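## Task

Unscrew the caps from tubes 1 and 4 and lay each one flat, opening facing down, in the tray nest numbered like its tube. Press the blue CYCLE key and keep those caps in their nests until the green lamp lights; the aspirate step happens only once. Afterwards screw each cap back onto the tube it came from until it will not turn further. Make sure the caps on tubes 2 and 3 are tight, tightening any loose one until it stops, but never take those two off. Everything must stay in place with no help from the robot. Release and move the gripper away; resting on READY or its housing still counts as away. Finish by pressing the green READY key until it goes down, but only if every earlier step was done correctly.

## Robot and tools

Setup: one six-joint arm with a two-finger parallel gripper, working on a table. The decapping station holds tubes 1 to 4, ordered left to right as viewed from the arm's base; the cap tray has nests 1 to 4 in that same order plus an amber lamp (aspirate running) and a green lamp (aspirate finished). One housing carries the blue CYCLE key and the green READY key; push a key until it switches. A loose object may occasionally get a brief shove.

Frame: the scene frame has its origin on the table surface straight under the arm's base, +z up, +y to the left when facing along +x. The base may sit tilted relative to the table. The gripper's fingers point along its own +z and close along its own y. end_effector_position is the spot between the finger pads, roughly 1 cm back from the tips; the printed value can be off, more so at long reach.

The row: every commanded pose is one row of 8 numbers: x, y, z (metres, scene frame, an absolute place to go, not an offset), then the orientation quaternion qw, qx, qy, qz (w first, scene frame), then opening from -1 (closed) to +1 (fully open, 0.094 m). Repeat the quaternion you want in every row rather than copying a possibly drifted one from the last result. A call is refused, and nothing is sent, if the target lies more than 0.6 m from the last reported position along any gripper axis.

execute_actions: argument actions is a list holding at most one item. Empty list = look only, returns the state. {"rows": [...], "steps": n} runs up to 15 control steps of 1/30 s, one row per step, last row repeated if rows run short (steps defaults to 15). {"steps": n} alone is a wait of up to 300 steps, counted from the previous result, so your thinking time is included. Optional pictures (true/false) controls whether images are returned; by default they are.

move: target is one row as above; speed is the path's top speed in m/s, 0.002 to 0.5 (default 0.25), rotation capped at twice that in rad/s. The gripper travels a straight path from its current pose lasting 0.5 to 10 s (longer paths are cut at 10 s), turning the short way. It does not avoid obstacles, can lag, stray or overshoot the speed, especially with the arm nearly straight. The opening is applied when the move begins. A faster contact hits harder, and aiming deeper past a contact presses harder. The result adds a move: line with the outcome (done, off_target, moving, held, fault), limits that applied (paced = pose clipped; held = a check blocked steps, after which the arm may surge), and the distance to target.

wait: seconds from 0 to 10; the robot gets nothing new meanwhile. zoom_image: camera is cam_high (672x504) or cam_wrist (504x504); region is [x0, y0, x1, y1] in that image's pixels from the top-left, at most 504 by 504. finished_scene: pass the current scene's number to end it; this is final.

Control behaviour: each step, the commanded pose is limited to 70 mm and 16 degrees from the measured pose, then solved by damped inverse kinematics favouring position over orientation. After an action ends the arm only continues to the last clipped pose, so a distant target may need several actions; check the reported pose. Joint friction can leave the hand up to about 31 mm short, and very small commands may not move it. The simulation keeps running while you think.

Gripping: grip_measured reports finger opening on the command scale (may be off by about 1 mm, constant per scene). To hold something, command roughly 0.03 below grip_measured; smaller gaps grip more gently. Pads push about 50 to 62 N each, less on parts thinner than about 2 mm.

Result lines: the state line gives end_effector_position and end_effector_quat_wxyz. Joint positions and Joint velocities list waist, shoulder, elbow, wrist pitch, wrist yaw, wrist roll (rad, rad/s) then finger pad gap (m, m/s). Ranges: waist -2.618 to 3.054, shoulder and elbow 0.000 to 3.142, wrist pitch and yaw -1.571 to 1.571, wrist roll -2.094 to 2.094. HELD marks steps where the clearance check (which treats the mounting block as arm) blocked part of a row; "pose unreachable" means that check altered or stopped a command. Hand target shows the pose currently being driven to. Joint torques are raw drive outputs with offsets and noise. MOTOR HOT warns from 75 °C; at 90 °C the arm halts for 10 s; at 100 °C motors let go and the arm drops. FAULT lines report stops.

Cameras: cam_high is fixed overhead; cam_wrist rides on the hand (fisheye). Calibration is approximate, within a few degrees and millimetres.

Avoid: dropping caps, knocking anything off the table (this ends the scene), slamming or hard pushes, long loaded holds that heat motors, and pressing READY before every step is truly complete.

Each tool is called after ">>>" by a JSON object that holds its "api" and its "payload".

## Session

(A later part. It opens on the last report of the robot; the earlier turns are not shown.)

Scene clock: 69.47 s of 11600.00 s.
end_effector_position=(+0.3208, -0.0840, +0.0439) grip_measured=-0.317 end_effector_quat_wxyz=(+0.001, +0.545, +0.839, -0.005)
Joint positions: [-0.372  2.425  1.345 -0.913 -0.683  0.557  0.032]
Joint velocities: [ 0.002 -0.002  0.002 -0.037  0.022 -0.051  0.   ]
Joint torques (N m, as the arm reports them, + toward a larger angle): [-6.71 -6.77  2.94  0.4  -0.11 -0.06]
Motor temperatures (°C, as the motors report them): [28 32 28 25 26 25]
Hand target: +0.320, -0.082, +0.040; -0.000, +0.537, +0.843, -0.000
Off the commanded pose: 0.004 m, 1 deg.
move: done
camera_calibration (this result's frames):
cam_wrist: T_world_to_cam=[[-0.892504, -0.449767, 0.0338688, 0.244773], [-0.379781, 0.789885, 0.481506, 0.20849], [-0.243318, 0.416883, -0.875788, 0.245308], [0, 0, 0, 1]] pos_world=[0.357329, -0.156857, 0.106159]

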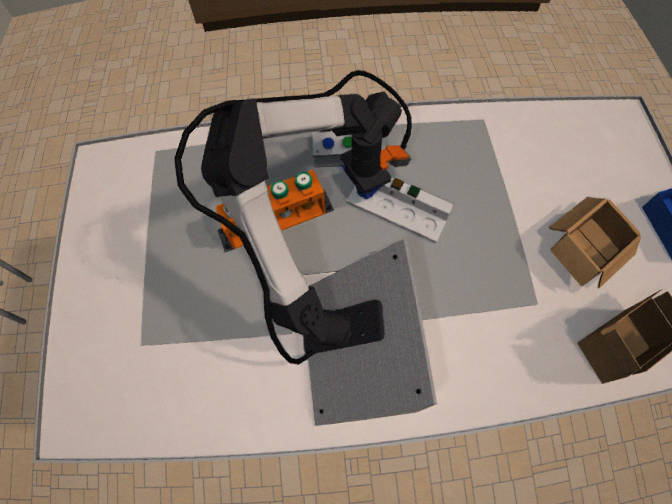

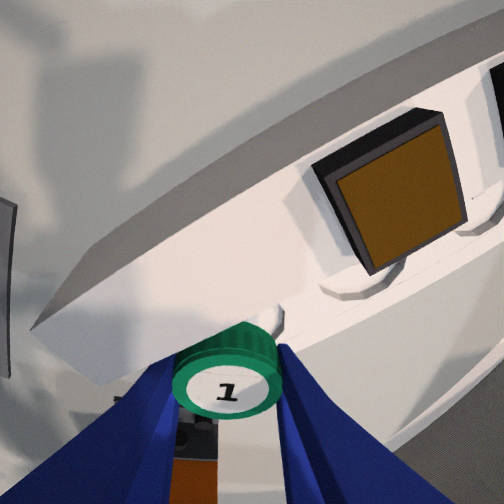

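>>> {"api": "move", "payload": {"target": [0.316, -0.085, 0.03, 0, 0.292, 0.956, 0, -0.35], "speed": 0.2}}

Scene clock: 72.73 s of 11600.00 s.
end_effector_position=(+0.3190, -0.0861, +0.0370) grip_measured=-0.317 end_effector_quat_wxyz=(+0.004, +0.298, +0.955, -0.006)
Joint positions: [-0.365  2.425  1.314 -0.864 -0.686  0.025  0.032]
Joint velocities: [-0.032  0.017  0.017 -0.037 -0.022  0.051  0.001]
Joint torques (N m, as the arm reports them, + toward a larger angle): [-6.63 -5.98  2.89  0.4  -0.12 -0.06]
Motor temperatures (°C, as the motors report them): [29 33 28 25 26 25]
Hand target: +0.316, -0.085, +0.030; +0.000, +0.292, +0.956, -0.000
Off the commanded pose: 0.008 m, 1 deg.
move: done
camera_calibration (this result's frames):
cam_wrist: T_world_to_cam=[[-0.52768, -0.848691, 0.0357369, 0.091687], [-0.737245, 0.478473, 0.477005, 0.300215], [-0.421929, 0.225359, -0.878174, 0.280237], [0, 0, 0, 1]] pos_world=[0.387953, -0.128985, 0.0996162]

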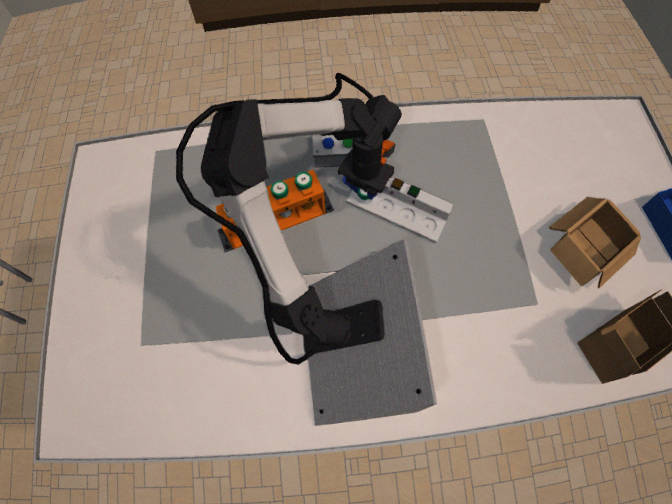

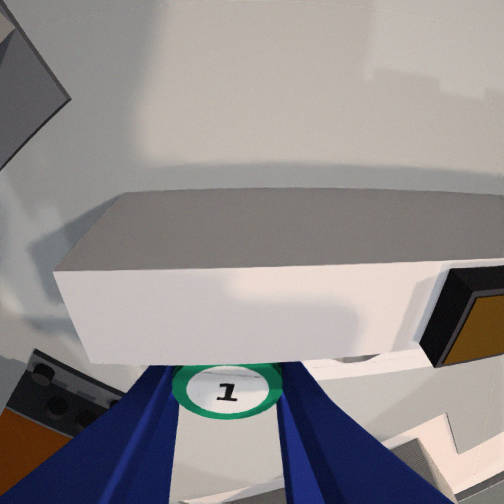

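>>> {"api": "move", "payload": {"target": [0.314, -0.084, 0.020, 0, 0.292, 0.956, 0, -0.35], "speed": 0.03}}

>>> {"api": "zoom_image", "payload": {"camera": "cam_high", "region": [330, 160, 420, 230]}}

Scene clock: 74.17 s of 11600.00 s.
end_effector_position=(+0.3176, -0.0843, +0.0284) grip_measured=-0.317 end_effector_quat_wxyz=(+0.004, +0.287, +0.958, -0.006)
Joint positions: [-0.348  2.425  1.286 -0.824 -0.693  0.024  0.032]
Joint velocities: [-0.032  0.007  0.017  0.037  0.066  0.022  0.   ]
Joint torques (N m, as the arm reports them, + toward a larger angle): [-6.43 -5.75  2.71  0.44 -0.11  0.14]
Motor temperatures (°C, as the motors report them): [29 33 28 25 26 25]
Hand target: +0.314, -0.084, +0.020; -0.000, +0.292, +0.956, +0.000
Off the commanded pose: 0.009 m, 1 deg.
move: done
camera_calibration (this result's frames):
cam_wrist: T_world_to_cam=[[-0.509546, -0.8597, 0.0357652, 0.0860294], [-0.74712, 0.462673, 0.477227, 0.304174], [-0.42682, 0.216448, -0.878052, 0.272481], [0, 0, 0, 1]] pos_world=[0.387391, -0.125752, 0.0910154]

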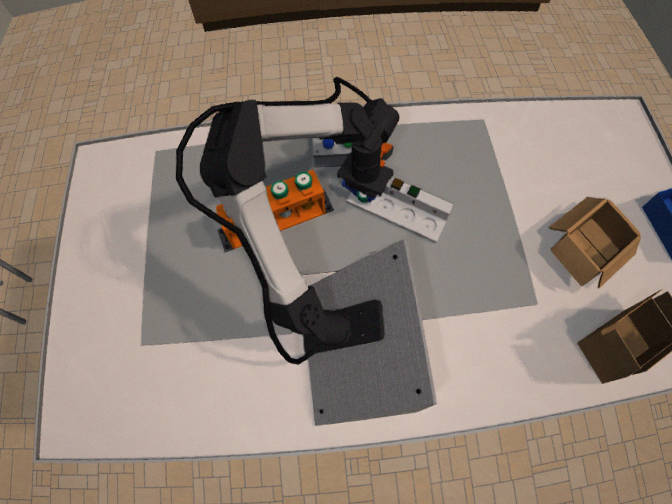

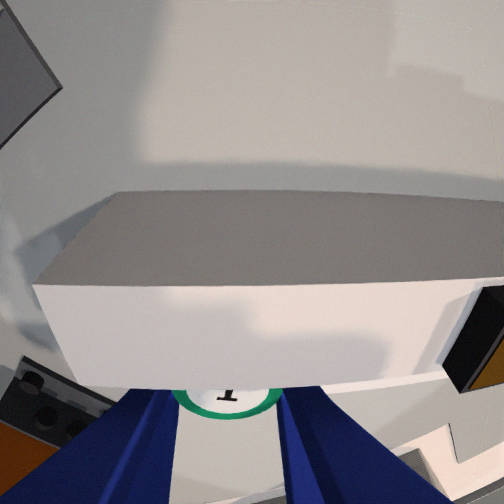

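Region (330, 160, 420, 230) of cam_high's 672x504 image, scaled by 5.600, with more detail than that image has.

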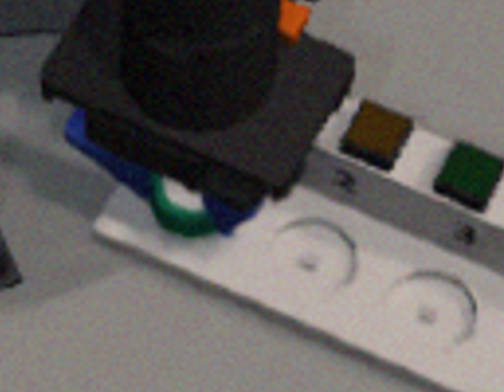

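>>> {"api": "move", "payload": {"target": [0.314, -0.086, 0.015, 0, 0.292, 0.956, 0, -0.35], "speed": 0.02}}

Scene clock: 75.97 s of 11600.00 s.
end_effector_position=(+0.3208, -0.0856, +0.0283) grip_measured=-0.317 end_effector_quat_wxyz=(+0.011, +0.285, +0.959, -0.006)
Joint positions: [-0.347  2.425  1.286 -0.807 -0.696  0.03   0.032]
Joint velocities: [ 0.007 -0.022 -0.012  0.066  0.007 -0.051 -0.001]
Joint torques (N m, as the arm reports them, + toward a larger angle): [-6.17 -4.96  2.31  0.52 -0.14  0.13]
Motor temperatures (°C, as the motors report them): [29 33 28 25 26 25]
Hand target: +0.314, -0.086, +0.015; -0.000, +0.292, +0.956, -0.000
Off the commanded pose: 0.015 m, 2 deg.
move: off_target
camera_calibration (this result's frames):
cam_wrist: T_world_to_cam=[[-0.50484, -0.862553, 0.0337477, 0.0848867], [-0.755525, 0.460431, 0.466032, 0.310092], [-0.417516, 0.209774, -0.884124, 0.270671], [0, 0, 0, 1]] pos_world=[0.390146, -0.126337, 0.0919292]

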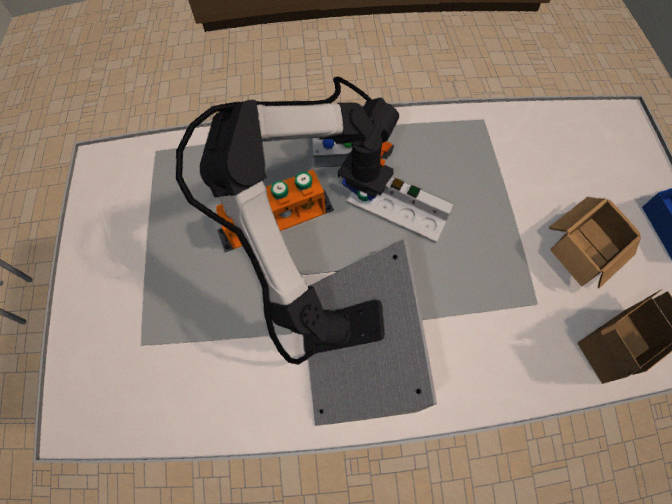

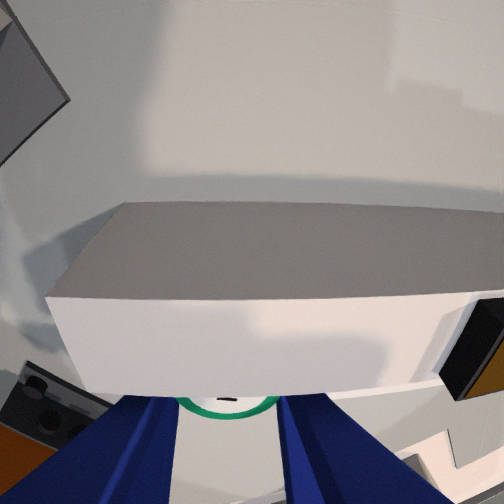

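>>> {"api": "execute_actions", "payload": {"actions": [{"rows": [[0.315, -0.084, 0.024, 0, 0.292, 0.956, 0, -0.35]], "steps": 10}], "pictures": false}}

Scene clock: 78.13 s of 11600.00 s.
end_effector_position=(+0.3210, -0.0856, +0.0283) grip_measured=-0.317 end_effector_quat_wxyz=(+0.011, +0.285, +0.959, -0.006)
Joint positions: [-0.347  2.425  1.286 -0.806 -0.697  0.031  0.032]
Joint velocities: [ 0.022 -0.002  0.007 -0.022 -0.022 -0.007 -0.001]
Joint torques (N m, as the arm reports them, + toward a larger angle): [-7.29 -5.95  3.41  0.13 -0.08  0.02]
Motor temperatures (°C, as the motors report them): [29 33 28 25 26 25]
Hand target: +0.315, -0.084, +0.024; +0.000, +0.292, +0.956, +0.000
Off the commanded pose: 0.008 m, 2 deg.
Steps of this call (steps 1 to 55: nothing new was sent; steps 56 to 65: all 10 steps of this action). Readings (end_effector_position):
56: (+0.3210, -0.0856, +0.0283)
57: (+0.3210, -0.0856, +0.0283)
59: (+0.3210, -0.0856, +0.0283)
63: (+0.3210, -0.0856, +0.0283)
65: the state above

>>> {"api": "execute_actions", "payload": {"actions": [{"rows": [[0.312, -0.083, 0.027, 0, 0.292, 0.956, 0, -0.35]], "steps": 10}]}}

Scene clock: 79.03 s of 11600.00 s.
end_effector_position=(+0.3210, -0.0855, +0.0283) grip_measured=-0.317 end_effector_quat_wxyz=(+0.011, +0.284, +0.959, -0.006)
Joint positions: [-0.347  2.425  1.286 -0.806 -0.697  0.029  0.032]
Joint velocities: [-0.002 -0.002 -0.007  0.125 -0.007  0.007  0.   ]
Joint torques (N m, as the arm reports them, + toward a larger angle): [-7.82 -6.76  2.72  0.06 -0.07 -0.03]
Motor temperatures (°C, as the motors report them): [29 33 28 25 26 25]
Hand target: +0.312, -0.083, +0.027; +0.000, +0.292, +0.956, +0.000
Off the commanded pose: 0.009 m, 2 deg.
Steps of this call (steps 1 to 17: nothing new was sent; steps 18 to 27: all 10 steps of this action). Readings (end_effector_position):
18: (+0.3210, -0.0855, +0.0283)
19: (+0.3210, -0.0855, +0.0283)
21: (+0.3210, -0.0855, +0.0283)
25: (+0.3210, -0.0855, +0.0283)
27: the state above
camera_calibration (this result's frames):
cam_wrist: T_world_to_cam=[[-0.503974, -0.863087, 0.0330147, 0.0847136], [-0.75629, 0.45943, 0.465778, 0.310328], [-0.417175, 0.209772, -0.884285, 0.270609], [0, 0, 0, 1]] pos_world=[0.390283, -0.126225, 0.0919542]

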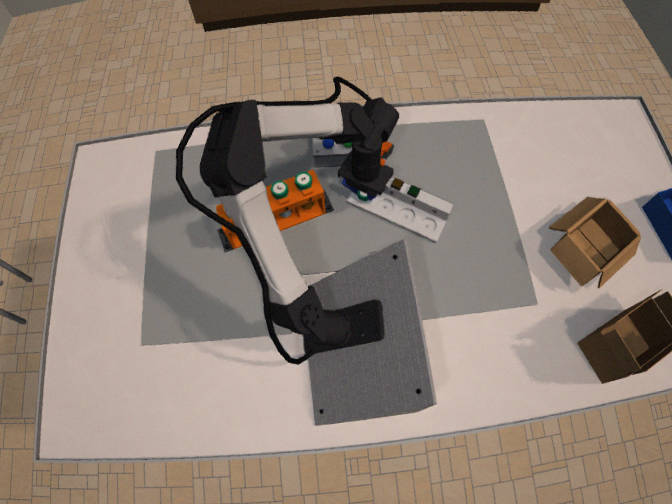

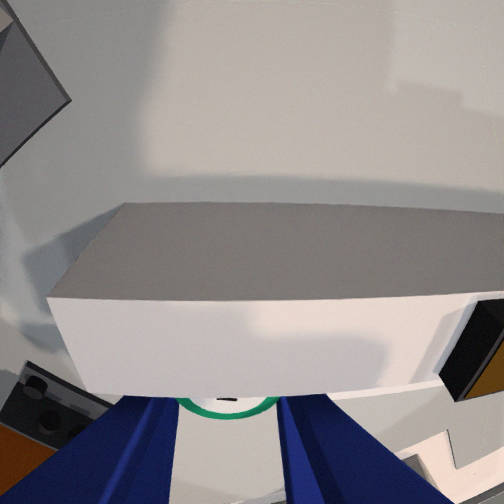

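>>> {"api": "execute_actions", "payload": {"actions": [{"rows": [[0.314, -0.084, 0.031, -0.008, 0.292, 0.956, 0, -0.35]], "steps": 10}], "pictures": false}}

Scene clock: 80.10 s of 11600.00 s.
end_effector_position=(+0.3150, -0.0813, +0.0296) grip_measured=-0.317 end_effector_quat_wxyz=(-0.003, +0.289, +0.957, -0.002)
Joint positions: [-0.349  2.425  1.292 -0.852 -0.697  0.012  0.032]
Joint velocities: [ 0.007 -0.002 -0.007 -0.022 -0.037 -0.022  0.   ]
Joint torques (N m, as the arm reports them, + toward a larger angle): [-8.2  -5.72  5.21  0.02 -0.01 -0.04]
Motor temperatures (°C, as the motors report them): [29 33 28 25 26 25]
Hand target: +0.314, -0.084, +0.031; -0.008, +0.292, +0.956, +0.000
Off the commanded pose: 0.003 m, 1 deg.
Steps of this call (steps 1 to 22: nothing new was sent; steps 23 to 32: all 10 steps of this action). Readings (end_effector_position):
23: (+0.3205, -0.0851, +0.0286)
24: (+0.3194, -0.0843, +0.0288)
26: (+0.3178, -0.0831, +0.0293)
30: (+0.3155, -0.0816, +0.0295)
32: the state above

Now press down again; it drifts outward as it does.

>>> {"api": "move", "payload": {"target": [0.316, -0.086, 0.020, 0, 0.292, 0.956, 0, -0.35], "speed": 0.02}}

>>> {"api": "zoom_image", "payload": {"camera": "cam_high", "region": [330, 160, 420, 230]}}

Scene clock: 81.70 s of 11600.00 s.
end_effector_position=(+0.3197, -0.0843, +0.0296) grip_measured=-0.317 end_effector_quat_wxyz=(+0.007, +0.285, +0.958, -0.005)
Joint positions: [-0.349  2.425  1.292 -0.825 -0.697  0.022  0.032]
Joint velocities: [-0.017 -0.017  0.012  0.037 -0.007 -0.037 -0.001]
Joint torques (N m, as the arm reports them, + toward a larger angle): [-6.57 -5.17  3.22  0.41 -0.09  0.11]
Motor temperatures (°C, as the motors report them): [29 33 28 25 26 25]
Hand target: +0.316, -0.086, +0.020; -0.000, +0.292, +0.956, -0.000
Off the commanded pose: 0.010 m, 1 deg.
move: done
camera_calibration (this result's frames):
cam_wrist: T_world_to_cam=[[-0.505667, -0.862132, 0.0320735, 0.0857825], [-0.752054, 0.45871, 0.473287, 0.306547], [-0.422748, 0.215204, -0.880324, 0.273149], [0, 0, 0, 1]] pos_world=[0.389391, -0.125443, 0.0926242]

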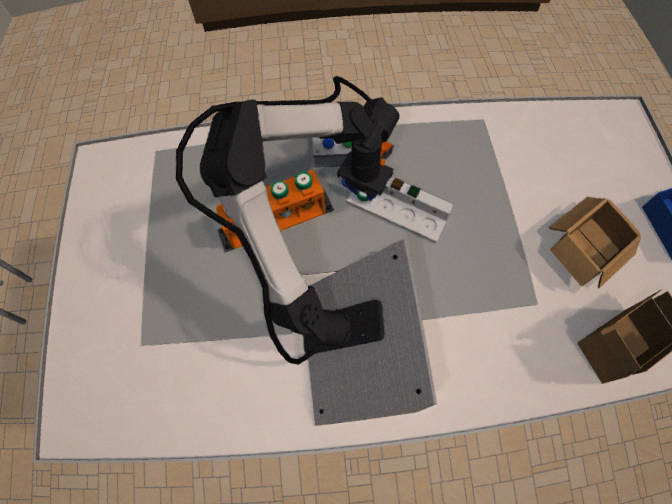

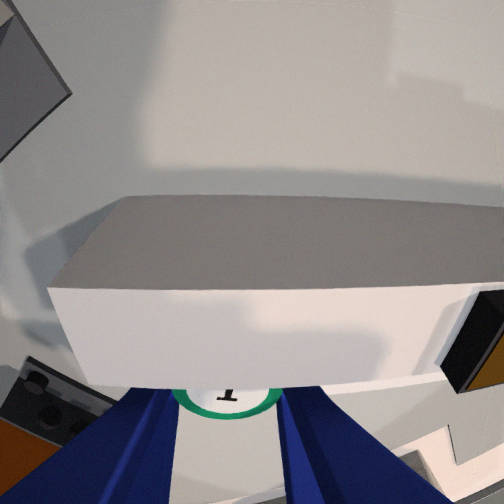

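Region (330, 160, 420, 230) of cam_high's 672x504 image, scaled by 5.600, with more detail than that image has.

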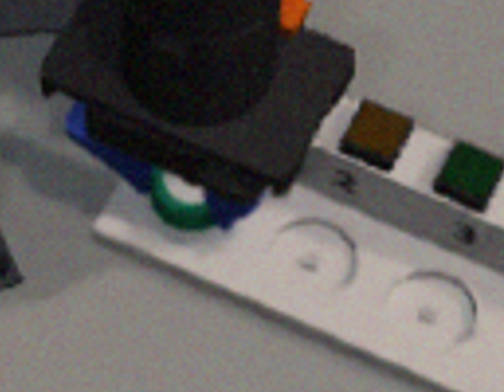

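>>> {"api": "execute_actions", "payload": {"actions": [{"rows": [[0.313, -0.086, 0.014, -0.012, 0.292, 0.956, 0, -0.35]], "steps": 12}], "pictures": false}}

Scene clock: 82.83 s of 11600.00 s.
end_effector_position=(+0.3194, -0.0851, +0.0275) grip_measured=-0.317 end_effector_quat_wxyz=(+0.006, +0.286, +0.958, -0.004)
Joint positions: [-0.348  2.432  1.292 -0.82  -0.698  0.024  0.032]
Joint velocities: [ 0.002  0.002 -0.007 -0.051 -0.051  0.007 -0.   ]
Joint torques (N m, as the arm reports them, + toward a larger angle): [-5.79 -4.29  3.75  0.29 -0.05  0.04]
Motor temperatures (°C, as the motors report them): [29 33 28 25 26 25]
Hand target: +0.313, -0.086, +0.014; -0.012, +0.292, +0.956, +0.000
Off the commanded pose: 0.015 m, 2 deg.
Steps of this call (steps 1 to 22: nothing new was sent; steps 23 to 34: all 12 steps of this action). Readings (end_effector_position):
23: (+0.3196, -0.0847, +0.0288)
24: (+0.3193, -0.0848, +0.0276)
26: (+0.3194, -0.0851, +0.0275)
30: (+0.3194, -0.0851, +0.0275)
34: the state above

Contact. Release and look.

>>> {"api": "execute_actions", "payload": {"actions": [{"rows": [[0.319, -0.085, 0.026, 0.006, 0.292, 0.956, 0, -0.1]], "steps": 10}], "pictures": false}}

>>> {"api": "move", "payload": {"target": [0.318, -0.085, 0.155, 0, 0.6, 0.8, 0, -0.05], "speed": 0.3}}

>>> {"api": "zoom_image", "payload": {"camera": "cam_wrist", "region": [130, 100, 380, 350]}}

Scene clock: 84.67 s of 11600.00 s.
end_effector_position=(+0.3195, -0.0858, +0.0283) grip_measured=-0.102 end_effector_quat_wxyz=(+0.007, +0.288, +0.958, -0.003)
Joint positions: [-0.351  2.432  1.292 -0.82  -0.699  0.025  0.042]
Joint velocities: [ 0.002  0.012  0.002  0.022 -0.066 -0.007  0.001]
Joint torques (N m, as the arm reports them, + toward a larger angle): [-7.08 -6.51  3.63  0.29 -0.08  0.09]
Motor temperatures (°C, as the motors report them): [29 33 28 25 26 25]
Hand target: +0.319, -0.085, +0.026; +0.006, +0.292, +0.956, -0.000
Off the commanded pose: 0.002 m, 1 deg.
Steps of this call (steps 1 to 45: nothing new was sent; steps 46 to 55: all 10 steps of this action). Readings (end_effector_position):
46: (+0.3195, -0.0855, +0.0278)
47: (+0.3194, -0.0859, +0.0282)
49: (+0.3194, -0.0859, +0.0283)
53: (+0.3195, -0.0858, +0.0283)
55: the state above

Scene clock: 86.73 s of 11600.00 s.
end_effector_position=(+0.3167, -0.0847, +0.1498) grip_measured=-0.052 end_effector_quat_wxyz=(-0.001, +0.595, +0.804, +0.004)
Joint positions: [-0.556  2.397  1.632 -1.36  -0.614  0.471  0.045]
Joint velocities: [ 0.002  0.002  0.002 -0.007 -0.007  0.037  0.   ]
Joint torques (N m, as the arm reports them, + toward a larger angle): [-7.58 -6.84  6.02  0.06  0.09  0.11]
Motor temperatures (°C, as the motors report them): [29 33 28 25 26 25]
Hand target: +0.316, -0.085, +0.155; +0.001, +0.600, +0.800, -0.001
Off the commanded pose: 0.005 m, 1 deg.
move: done
camera_calibration (this result's frames):
cam_wrist: T_world_to_cam=[[-0.941096, -0.337532, 0.0202611, 0.264135], [-0.28439, 0.822495, 0.492569, 0.127413], [-0.182922, 0.457793, -0.870037, 0.320809], [0, 0, 0, 1]] pos_world=[0.343494, -0.162506, 0.211005]

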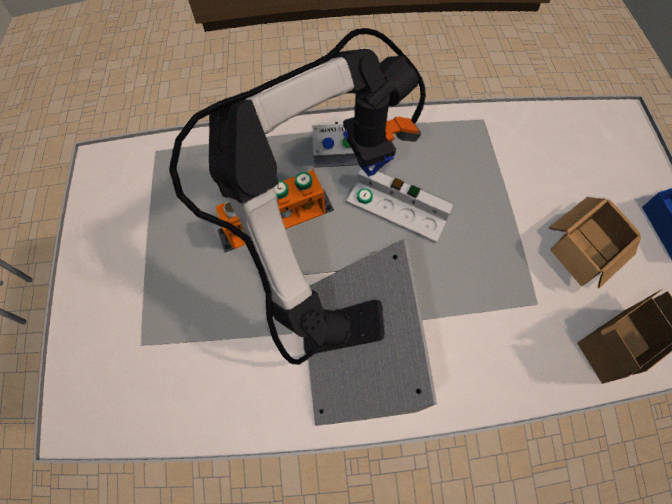

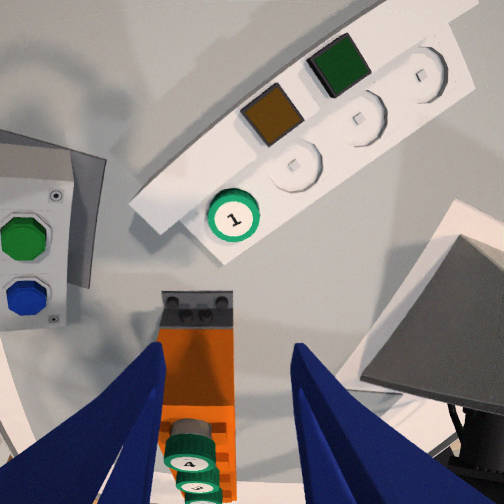

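Region (130, 100, 380, 350) of cam_wrist's 504x504 image, scaled by 2.016, with more detail than that image has.

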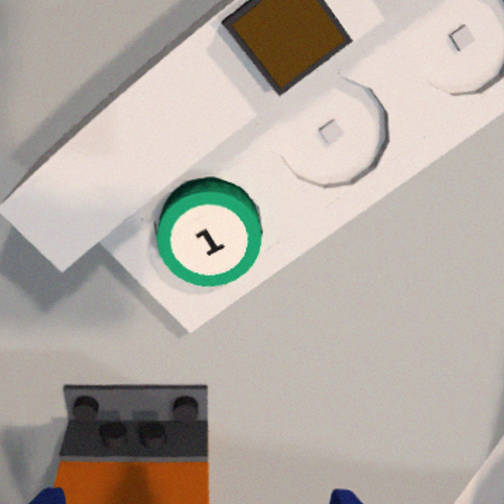

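>>> {"api": "move", "payload": {"target": [0.310, 0.049, 0.155, 0, 0.906, 0.423, 0, -0.05], "speed": 0.4}}

Scene clock: 89.83 s of 11600.00 s.
end_effector_position=(+0.3137, +0.0437, +0.1559) grip_measured=-0.052 end_effector_quat_wxyz=(+0.005, +0.903, +0.429, -0.001)
Joint positions: [-0.353  2.032  1.468 -1.408 -0.692  1.687  0.045]
Joint velocities: [-0.022 -0.002 -0.012  0.066 -0.066 -0.007  0.001]
Joint torques (N m, as the arm reports them, + toward a larger angle): [-6.09 -5.65  3.17  0.08 -0.05  0.11]
Motor temperatures (°C, as the motors report them): [29 33 28 25 26 25]
Hand target: +0.310, +0.050, +0.155; -0.001, +0.906, +0.423, +0.000
Off the commanded pose: 0.007 m, 1 deg.
move: done
camera_calibration (this result's frames):
cam_wrist: T_world_to_cam=[[-0.804155, 0.594118, 0.0189394, 0.221025], [0.528438, 0.699939, 0.480456, -0.229798], [0.272192, 0.396369, -0.876814, 0.127737], [0, 0, 0, 1]] pos_world=[0.264403, -0.0211016, 0.218224]

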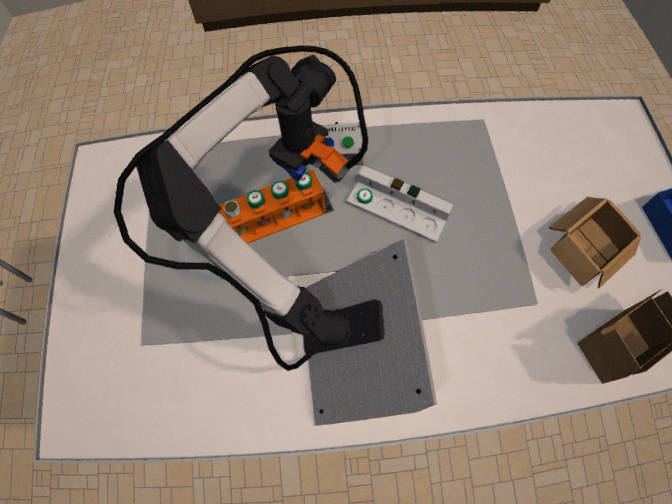

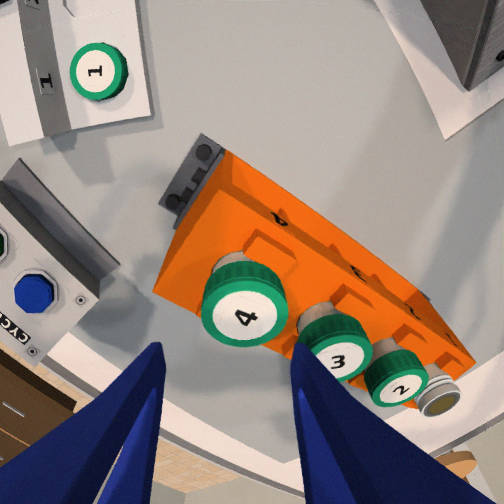

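>>> {"api": "move", "payload": {"target": [0.304, 0.047, 0.138, 0, 0.906, 0.423, 0, -0.05], "speed": 0.1}}

Scene clock: 94.10 s of 11600.00 s.
end_effector_position=(+0.3034, +0.0433, +0.1392) grip_measured=-0.052 end_effector_quat_wxyz=(-0.002, +0.907, +0.420, -0.007)
Joint positions: [-0.334  2.011  1.381 -1.35  -0.698  1.714  0.045]
Joint velocities: [ 0.027  0.007  0.007  0.051  0.095 -0.007 -0.001]
Joint torques (N m, as the arm reports them, + toward a larger angle): [-5.82 -5.59  3.09  0.29 -0.05  0.11]
Motor temperatures (°C, as the motors report them): [29 33 28 25 26 25]
Hand target: +0.304, +0.047, +0.138; -0.000, +0.906, +0.423, -0.000
Off the commanded pose: 0.004 m, 1 deg.
move: done
camera_calibration (this result's frames):
cam_wrist: T_world_to_cam=[[-0.792273, 0.609071, 0.036555, 0.206584], [0.549197, 0.685721, 0.47767, -0.221333], [0.265868, 0.398521, -0.877779, 0.118041], [0, 0, 0, 1]] pos_world=[0.253843, -0.0210937, 0.201786]

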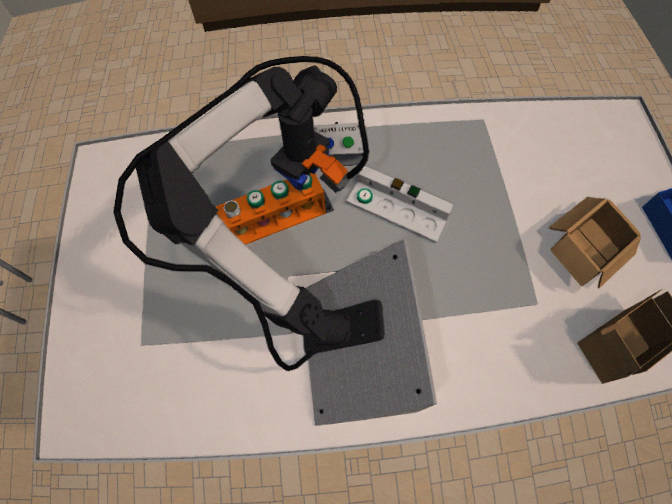

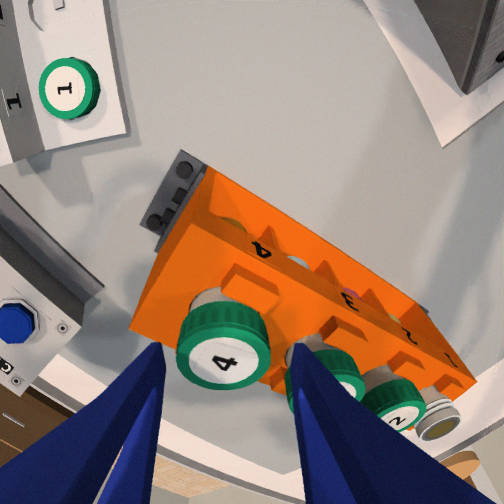

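>>> {"api": "move", "payload": {"target": [0.307, 0.048, 0.124, 0, 0.906, 0.423, 0, -0.05], "speed": 0.06}}

Scene clock: 95.50 s of 11600.00 s.
end_effector_position=(+0.3064, +0.0446, +0.1253) grip_measured=-0.052 end_effector_quat_wxyz=(-0.002, +0.907, +0.421, -0.007)
Joint positions: [-0.3    2.011  1.346 -1.289 -0.711  1.754  0.045]
Joint velocities: [-0.007  0.002  0.012 -0.066  0.081  0.051 -0.   ]
Joint torques (N m, as the arm reports them, + toward a larger angle): [-5.99 -5.68  3.06  0.28 -0.1   0.13]
Motor temperatures (°C, as the motors report them): [29 33 28 25 26 25]
Hand target: +0.307, +0.048, +0.124; -0.001, +0.906, +0.423, -0.000
Off the commanded pose: 0.004 m, 1 deg.
move: done
camera_calibration (this result's frames):
cam_wrist: T_world_to_cam=[[-0.792871, 0.608348, 0.0356173, 0.209037], [0.548369, 0.686765, 0.477121, -0.216987], [0.265795, 0.397827, -0.878115, 0.104558], [0, 0, 0, 1]] pos_world=[0.256938, -0.0197438, 0.187898]

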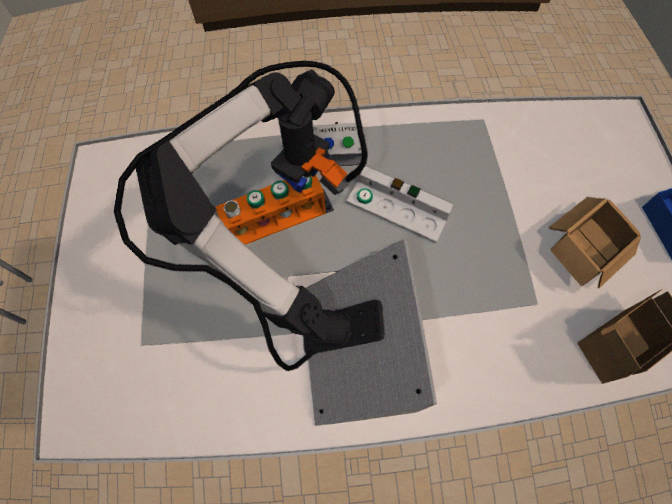

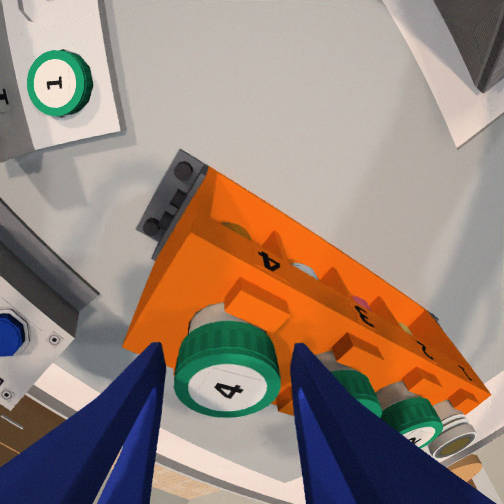

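>>> {"api": "execute_actions", "payload": {"actions": [{"rows": [[0.307, 0.046, 0.125, 0, 0.906, 0.423, 0, -0.35]], "steps": 12}], "pictures": false}}

>>> {"api": "move", "payload": {"target": [0.307, 0.045, 0.126, 0, 0.174, 0.985, 0, -0.35], "speed": 0.5}}

>>> {"api": "move", "payload": {"target": [0.307, 0.045, 0.1275, 0, -0.656, 0.755, 0, -0.35], "speed": 0.5}}

>>> {"api": "execute_actions", "payload": {"actions": [{"rows": [[0.307, 0.045, 0.1275, 0, -0.643, 0.766, 0, -0.15]], "steps": 7}]}}

Scene clock: 97.63 s of 11600.00 s.
end_effector_position=(+0.3068, +0.0445, +0.1253) grip_measured=-0.320 end_effector_quat_wxyz=(-0.001, +0.907, +0.420, -0.006)
Joint positions: [-0.3    2.011  1.346 -1.287 -0.711  1.756  0.032]
Joint velocities: [ 0.002  0.002  0.022  0.007 -0.051 -0.007 -0.   ]
Joint torques (N m, as the arm reports them, + toward a larger angle): [-6.54 -5.33  3.24  0.26 -0.05  0.07]
Motor temperatures (°C, as the motors report them): [29 33 28 25 26 25]
Hand target: +0.307, +0.046, +0.125; +0.000, +0.906, +0.423, -0.000
Off the commanded pose: 0.002 m, 1 deg.
Steps of this call (steps 1 to 52: nothing new was sent; steps 53 to 64: all 12 steps of this action). Readings (end_effector_position):
53: (+0.3068, +0.0445, +0.1253)
54: (+0.3068, +0.0445, +0.1253)
56: (+0.3068, +0.0445, +0.1253)
60: (+0.3068, +0.0445, +0.1253)
64: the state above

Scene clock: 100.53 s of 11600.00 s.
end_effector_position=(+0.3095, +0.0450, +0.1259) grip_measured=-0.321 end_effector_quat_wxyz=(+0.000, +0.184, +0.983, -0.001)
Joint positions: [-0.3    2.008  1.346 -1.276 -0.718 -0.137  0.032]
Joint velocities: [-0.012 -0.002 -0.022 -0.037 -0.022  0.037 -0.   ]
Joint torques (N m, as the arm reports them, + toward a larger angle): [-6.92 -4.98  3.6   0.21 -0.05 -0.17]
Motor temperatures (°C, as the motors report them): [29 34 28 25 26 25]
Hand target: +0.307, +0.045, +0.126; +0.000, +0.174, +0.985, -0.000
Off the commanded pose: 0.003 m, 1 deg.
move: done
camera_calibration (this result's frames):
cam_wrist: T_world_to_cam=[[-0.316998, -0.947997, 0.0285458, 0.134878], [-0.824424, 0.290307, 0.485846, 0.22242], [-0.468867, 0.130478, -0.873578, 0.342962], [0, 0, 0, 1]] pos_world=[0.386929, 0.0185444, 0.187692]

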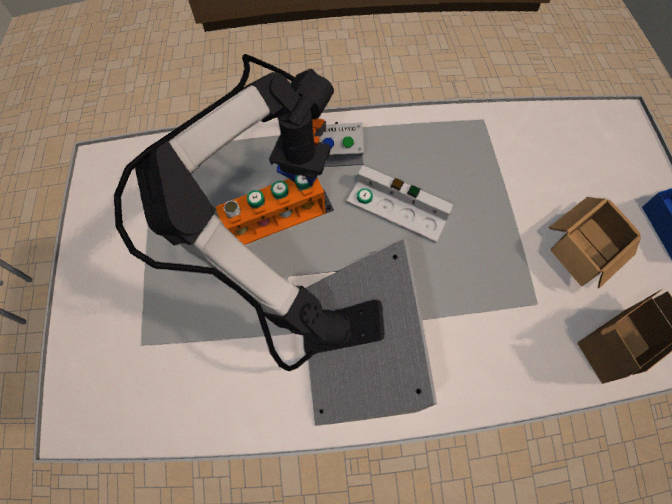

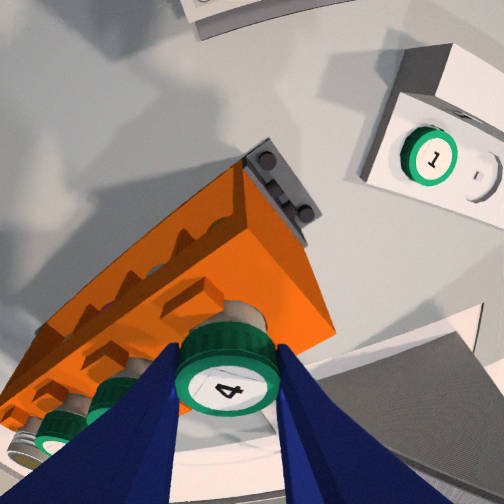

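Scene clock: 103.20 s of 11600.00 s.
end_effector_position=(+0.3083, +0.0476, +0.1271) grip_measured=-0.323 end_effector_quat_wxyz=(+0.000, -0.643, +0.766, +0.001)
Joint positions: [-0.3    2.002  1.346 -1.286 -0.722 -1.908  0.032]
Joint velocities: [ 0.007 -0.007 -0.007 -0.022  0.007 -0.095  0.   ]
Joint torques (N m, as the arm reports them, + toward a larger angle): [-7.15 -4.5   3.84  0.14 -0.05 -0.28]
Motor temperatures (°C, as the motors report them): [29 33 28 25 26 25]
Hand target: +0.307, +0.045, +0.128; -0.000, -0.656, +0.755, -0.000
Off the commanded pose: 0.003 m, 2 deg.
move: done
camera_calibration (this result's frames):
cam_wrist: T_world_to_cam=[[0.991795, -0.125233, 0.0256872, -0.30541], [-0.121902, -0.865913, 0.485114, 0.0586023], [-0.0385093, -0.484264, -0.874074, 0.239775], [0, 0, 0, 1]] pos_world=[0.319282, 0.128612, 0.188998]

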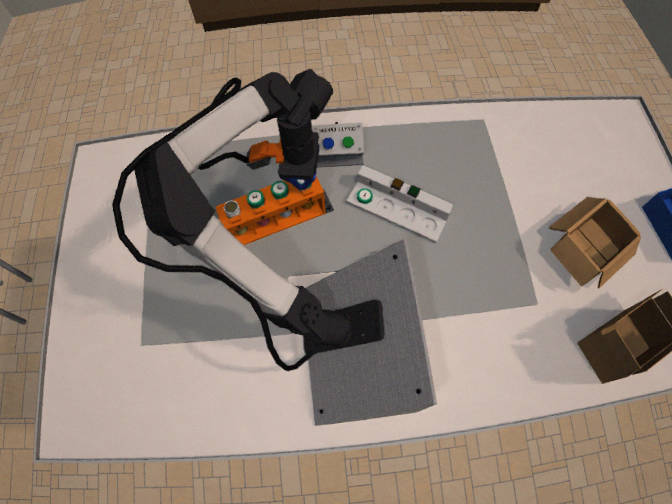

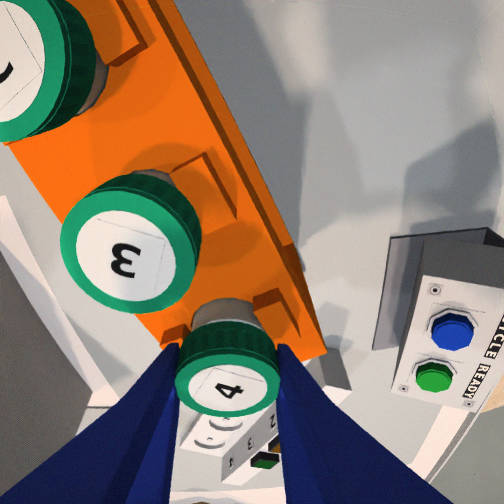

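Scene clock: 103.43 s of 11600.00 s.
end_effector_position=(+0.3083, +0.0475, +0.1272) grip_measured=-0.152 end_effector_quat_wxyz=(+0.001, -0.643, +0.766, +0.001)
Joint positions: [-0.301  2.002  1.346 -1.286 -0.722 -1.908  0.04 ]
Joint velocities: [ 0.012 -0.022 -0.007  0.007  0.007 -0.007 -0.   ]
Joint torques (N m, as the arm reports them, + toward a larger angle): [-7.06 -4.47  3.96  0.15 -0.06  0.01]
Motor temperatures (°C, as the motors report them): [29 33 28 25 26 25]
Hand target: +0.307, +0.045, +0.128; -0.000, -0.643, +0.766, +0.000
Off the commanded pose: 0.003 m, 0 deg.
Steps of this call (steps 1 to 7: all 7 steps of this action). Readings (end_effector_position):
1: (+0.3083, +0.0475, +0.1272)
2: (+0.3083, +0.0475, +0.1272)
4: (+0.3083, +0.0475, +0.1272)
7: the state above
camera_calibration (this result's frames):
cam_wrist: T_world_to_cam=[[0.991729, -0.125751, 0.0256904, -0.305307], [-0.122362, -0.86592, 0.484985, 0.0586729], [-0.0387417, -0.484117, -0.874145, 0.239898], [0, 0, 0, 1]] pos_world=[0.319255, 0.128552, 0.189094]

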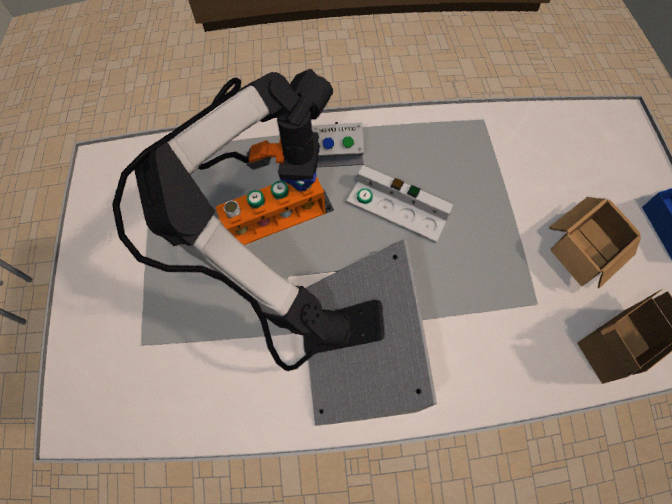

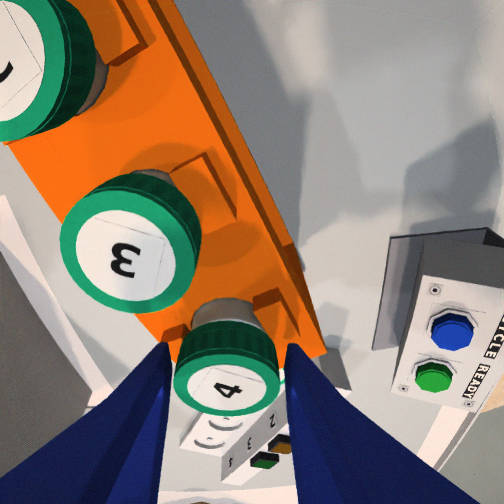

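>>> {"api": "move", "payload": {"target": [0.308, 0.044, 0.129, 0, 0.719, 0.695, 0, -0.15], "speed": 0.5}}

>>> {"api": "execute_actions", "payload": {"actions": [{"rows": [[0.308, 0.044, 0.129, 0, 0.719, 0.695, 0, -0.355]], "steps": 9}], "pictures": false}}

>>> {"api": "move", "payload": {"target": [0.308, 0.046, 0.131, 0, -0.643, 0.766, 0, -0.355], "speed": 0.5}}

>>> {"api": "move", "payload": {"target": [0.308, 0.046, 0.139, 0, -0.643, 0.766, 0, -0.355], "speed": 0.05}}

Scene clock: 108.53 s of 11600.00 s.
end_effector_position=(+0.3083, +0.0467, +0.1280) grip_measured=-0.152 end_effector_quat_wxyz=(+0.000, +0.712, +0.702, +0.002)
Joint positions: [-0.304  2.002  1.346 -1.286 -0.722  1.07   0.04 ]
Joint velocities: [-0.007 -0.002  0.012 -0.007  0.037 -0.051 -0.   ]
Joint torques (N m, as the arm reports them, + toward a larger angle): [-7.   -4.09  4.64  0.12  0.05  0.1 ]
Motor temperatures (°C, as the motors report them): [30 33 28 25 26 25]
Hand target: +0.308, +0.044, +0.129; -0.000, +0.719, +0.695, -0.000
Off the commanded pose: 0.003 m, 1 deg.
move: done
camera_calibration (this result's frames):
cam_wrist: T_world_to_cam=[[-0.999081, -0.0354685, 0.024073, 0.304232], [-0.0191892, 0.872228, 0.488723, -0.0559435], [-0.0383315, 0.487812, -0.872107, 0.194435], [0, 0, 0, 1]] pos_world=[0.310331, -0.0352614, 0.189585]

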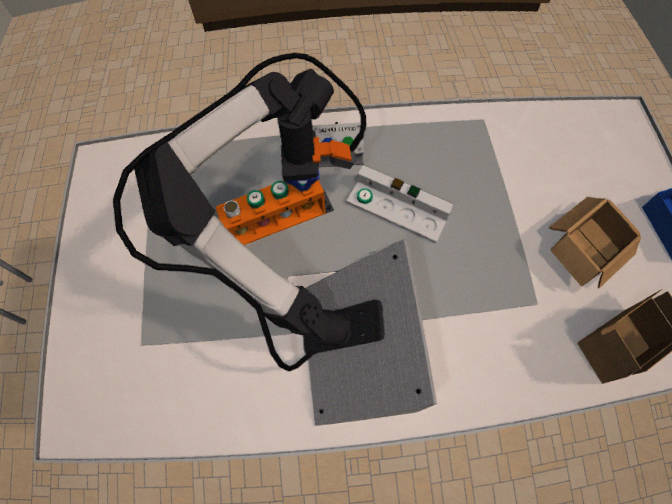

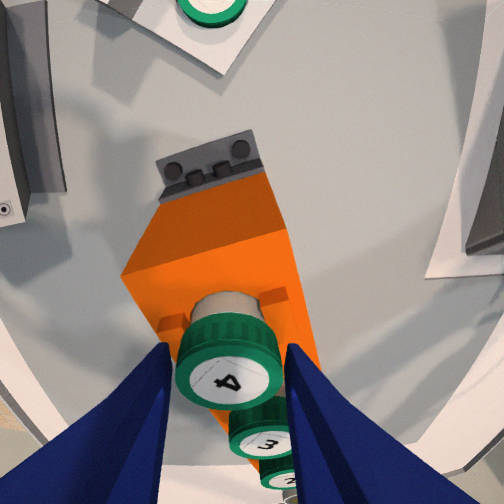

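Scene clock: 108.83 s of 11600.00 s.
end_effector_position=(+0.3080, +0.0466, +0.1280) grip_measured=-0.324 end_effector_quat_wxyz=(-0.000, +0.713, +0.702, +0.001)
Joint positions: [-0.304  2.002  1.346 -1.287 -0.721  1.072  0.032]
Joint velocities: [-0.022 -0.002  0.002 -0.022  0.022  0.022 -0.001]
Joint torques (N m, as the arm reports them, + toward a larger angle): [-7.12 -4.07  4.66  0.14  0.04  0.11]
Motor temperatures (°C, as the motors report them): [30 33 28 25 26 25]
Hand target: +0.308, +0.044, +0.129; +0.000, +0.719, +0.695, +0.000
Off the commanded pose: 0.003 m, 1 deg.
Steps of this call (steps 1 to 9: all 9 steps of this action). Readings (end_effector_position):
1: (+0.3083, +0.0467, +0.1280)
2: (+0.3080, +0.0466, +0.1280)
4: (+0.3080, +0.0466, +0.1280)
8: (+0.3080, +0.0466, +0.1280)
9: the state above

Scene clock: 112.80 s of 11600.00 s.
end_effector_position=(+0.3078, +0.0448, +0.1288) grip_measured=-0.323 end_effector_quat_wxyz=(-0.001, -0.640, +0.769, -0.002)
Joint positions: [-0.308  2.002  1.346 -1.285 -0.714 -1.904  0.032]
Joint velocities: [ 0.002  0.002 -0.002 -0.007 -0.081 -0.007  0.001]
Joint torques (N m, as the arm reports them, + toward a larger angle): [-6.74 -4.48  5.11 -0.03 -0.08 -0.06]
Motor temperatures (°C, as the motors report them): [30 33 28 25 26 25]
Hand target: +0.308, +0.046, +0.131; -0.000, -0.643, +0.766, -0.000
Off the commanded pose: 0.003 m, 1 deg.
move: done
camera_calibration (this result's frames):
cam_wrist: T_world_to_cam=[[0.990632, -0.133525, 0.0286202, -0.304898], [-0.130318, -0.861742, 0.490325, 0.0570472], [-0.0408076, -0.489461, -0.87107, 0.240432], [0, 0, 0, 1]] pos_world=[0.319288, 0.126131, 0.190188]

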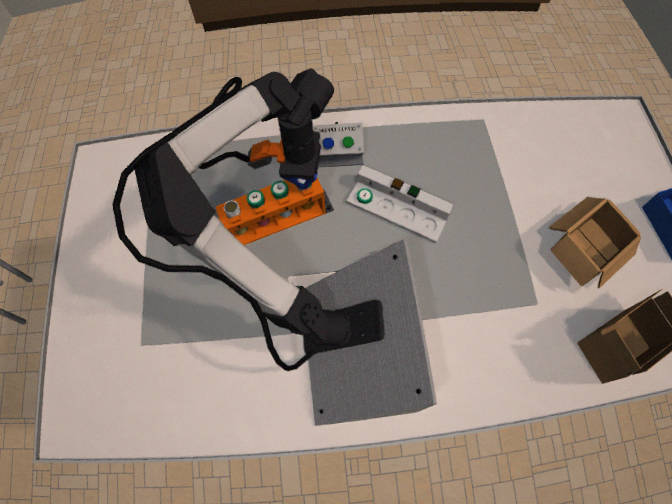

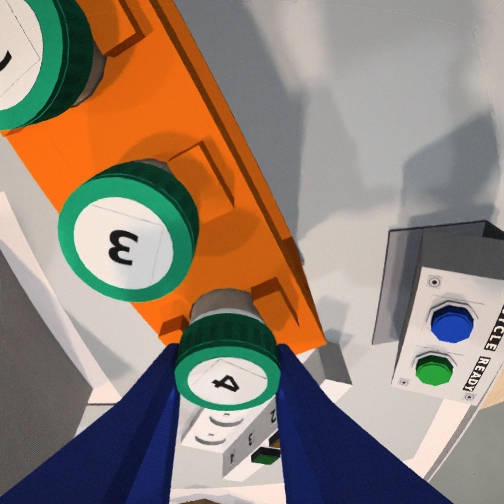

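Scene clock: 113.50 s of 11600.00 s.
end_effector_position=(+0.3079, +0.0460, +0.1350) grip_measured=-0.323 end_effector_quat_wxyz=(+0.001, -0.643, +0.766, -0.002)
Joint positions: [-0.319  2.002  1.367 -1.314 -0.713 -1.927  0.032]
Joint velocities: [-0.017  0.002  0.017 -0.022 -0.051 -0.066 -0.   ]
Joint torques (N m, as the arm reports them, + toward a larger angle): [-7.12 -4.19  5.52 -0.12 -0.05 -0.07]
Motor temperatures (°C, as the motors report them): [30 33 28 25 26 25]
Hand target: +0.308, +0.046, +0.139; +0.000, -0.643, +0.766, -0.000
Off the commanded pose: 0.004 m, 0 deg.
move: done
camera_calibration (this result's frames):
cam_wrist: T_world_to_cam=[[0.991701, -0.125063, 0.02981, -0.305894], [-0.123632, -0.864028, 0.488028, 0.0533313], [-0.0352777, -0.487663, -0.872319, 0.244851], [0, 0, 0, 1]] pos_world=[0.318586, 0.127228, 0.19668]

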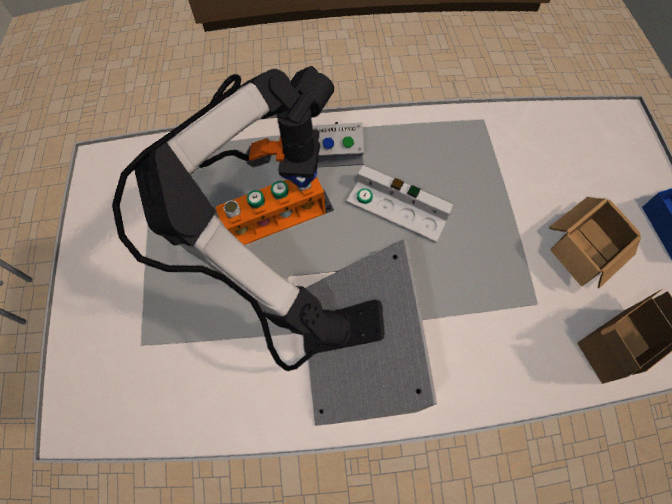

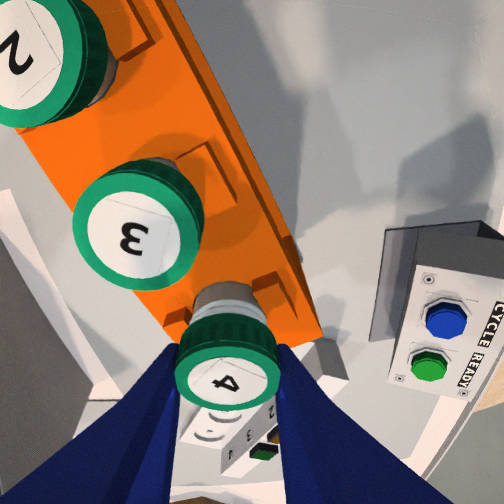

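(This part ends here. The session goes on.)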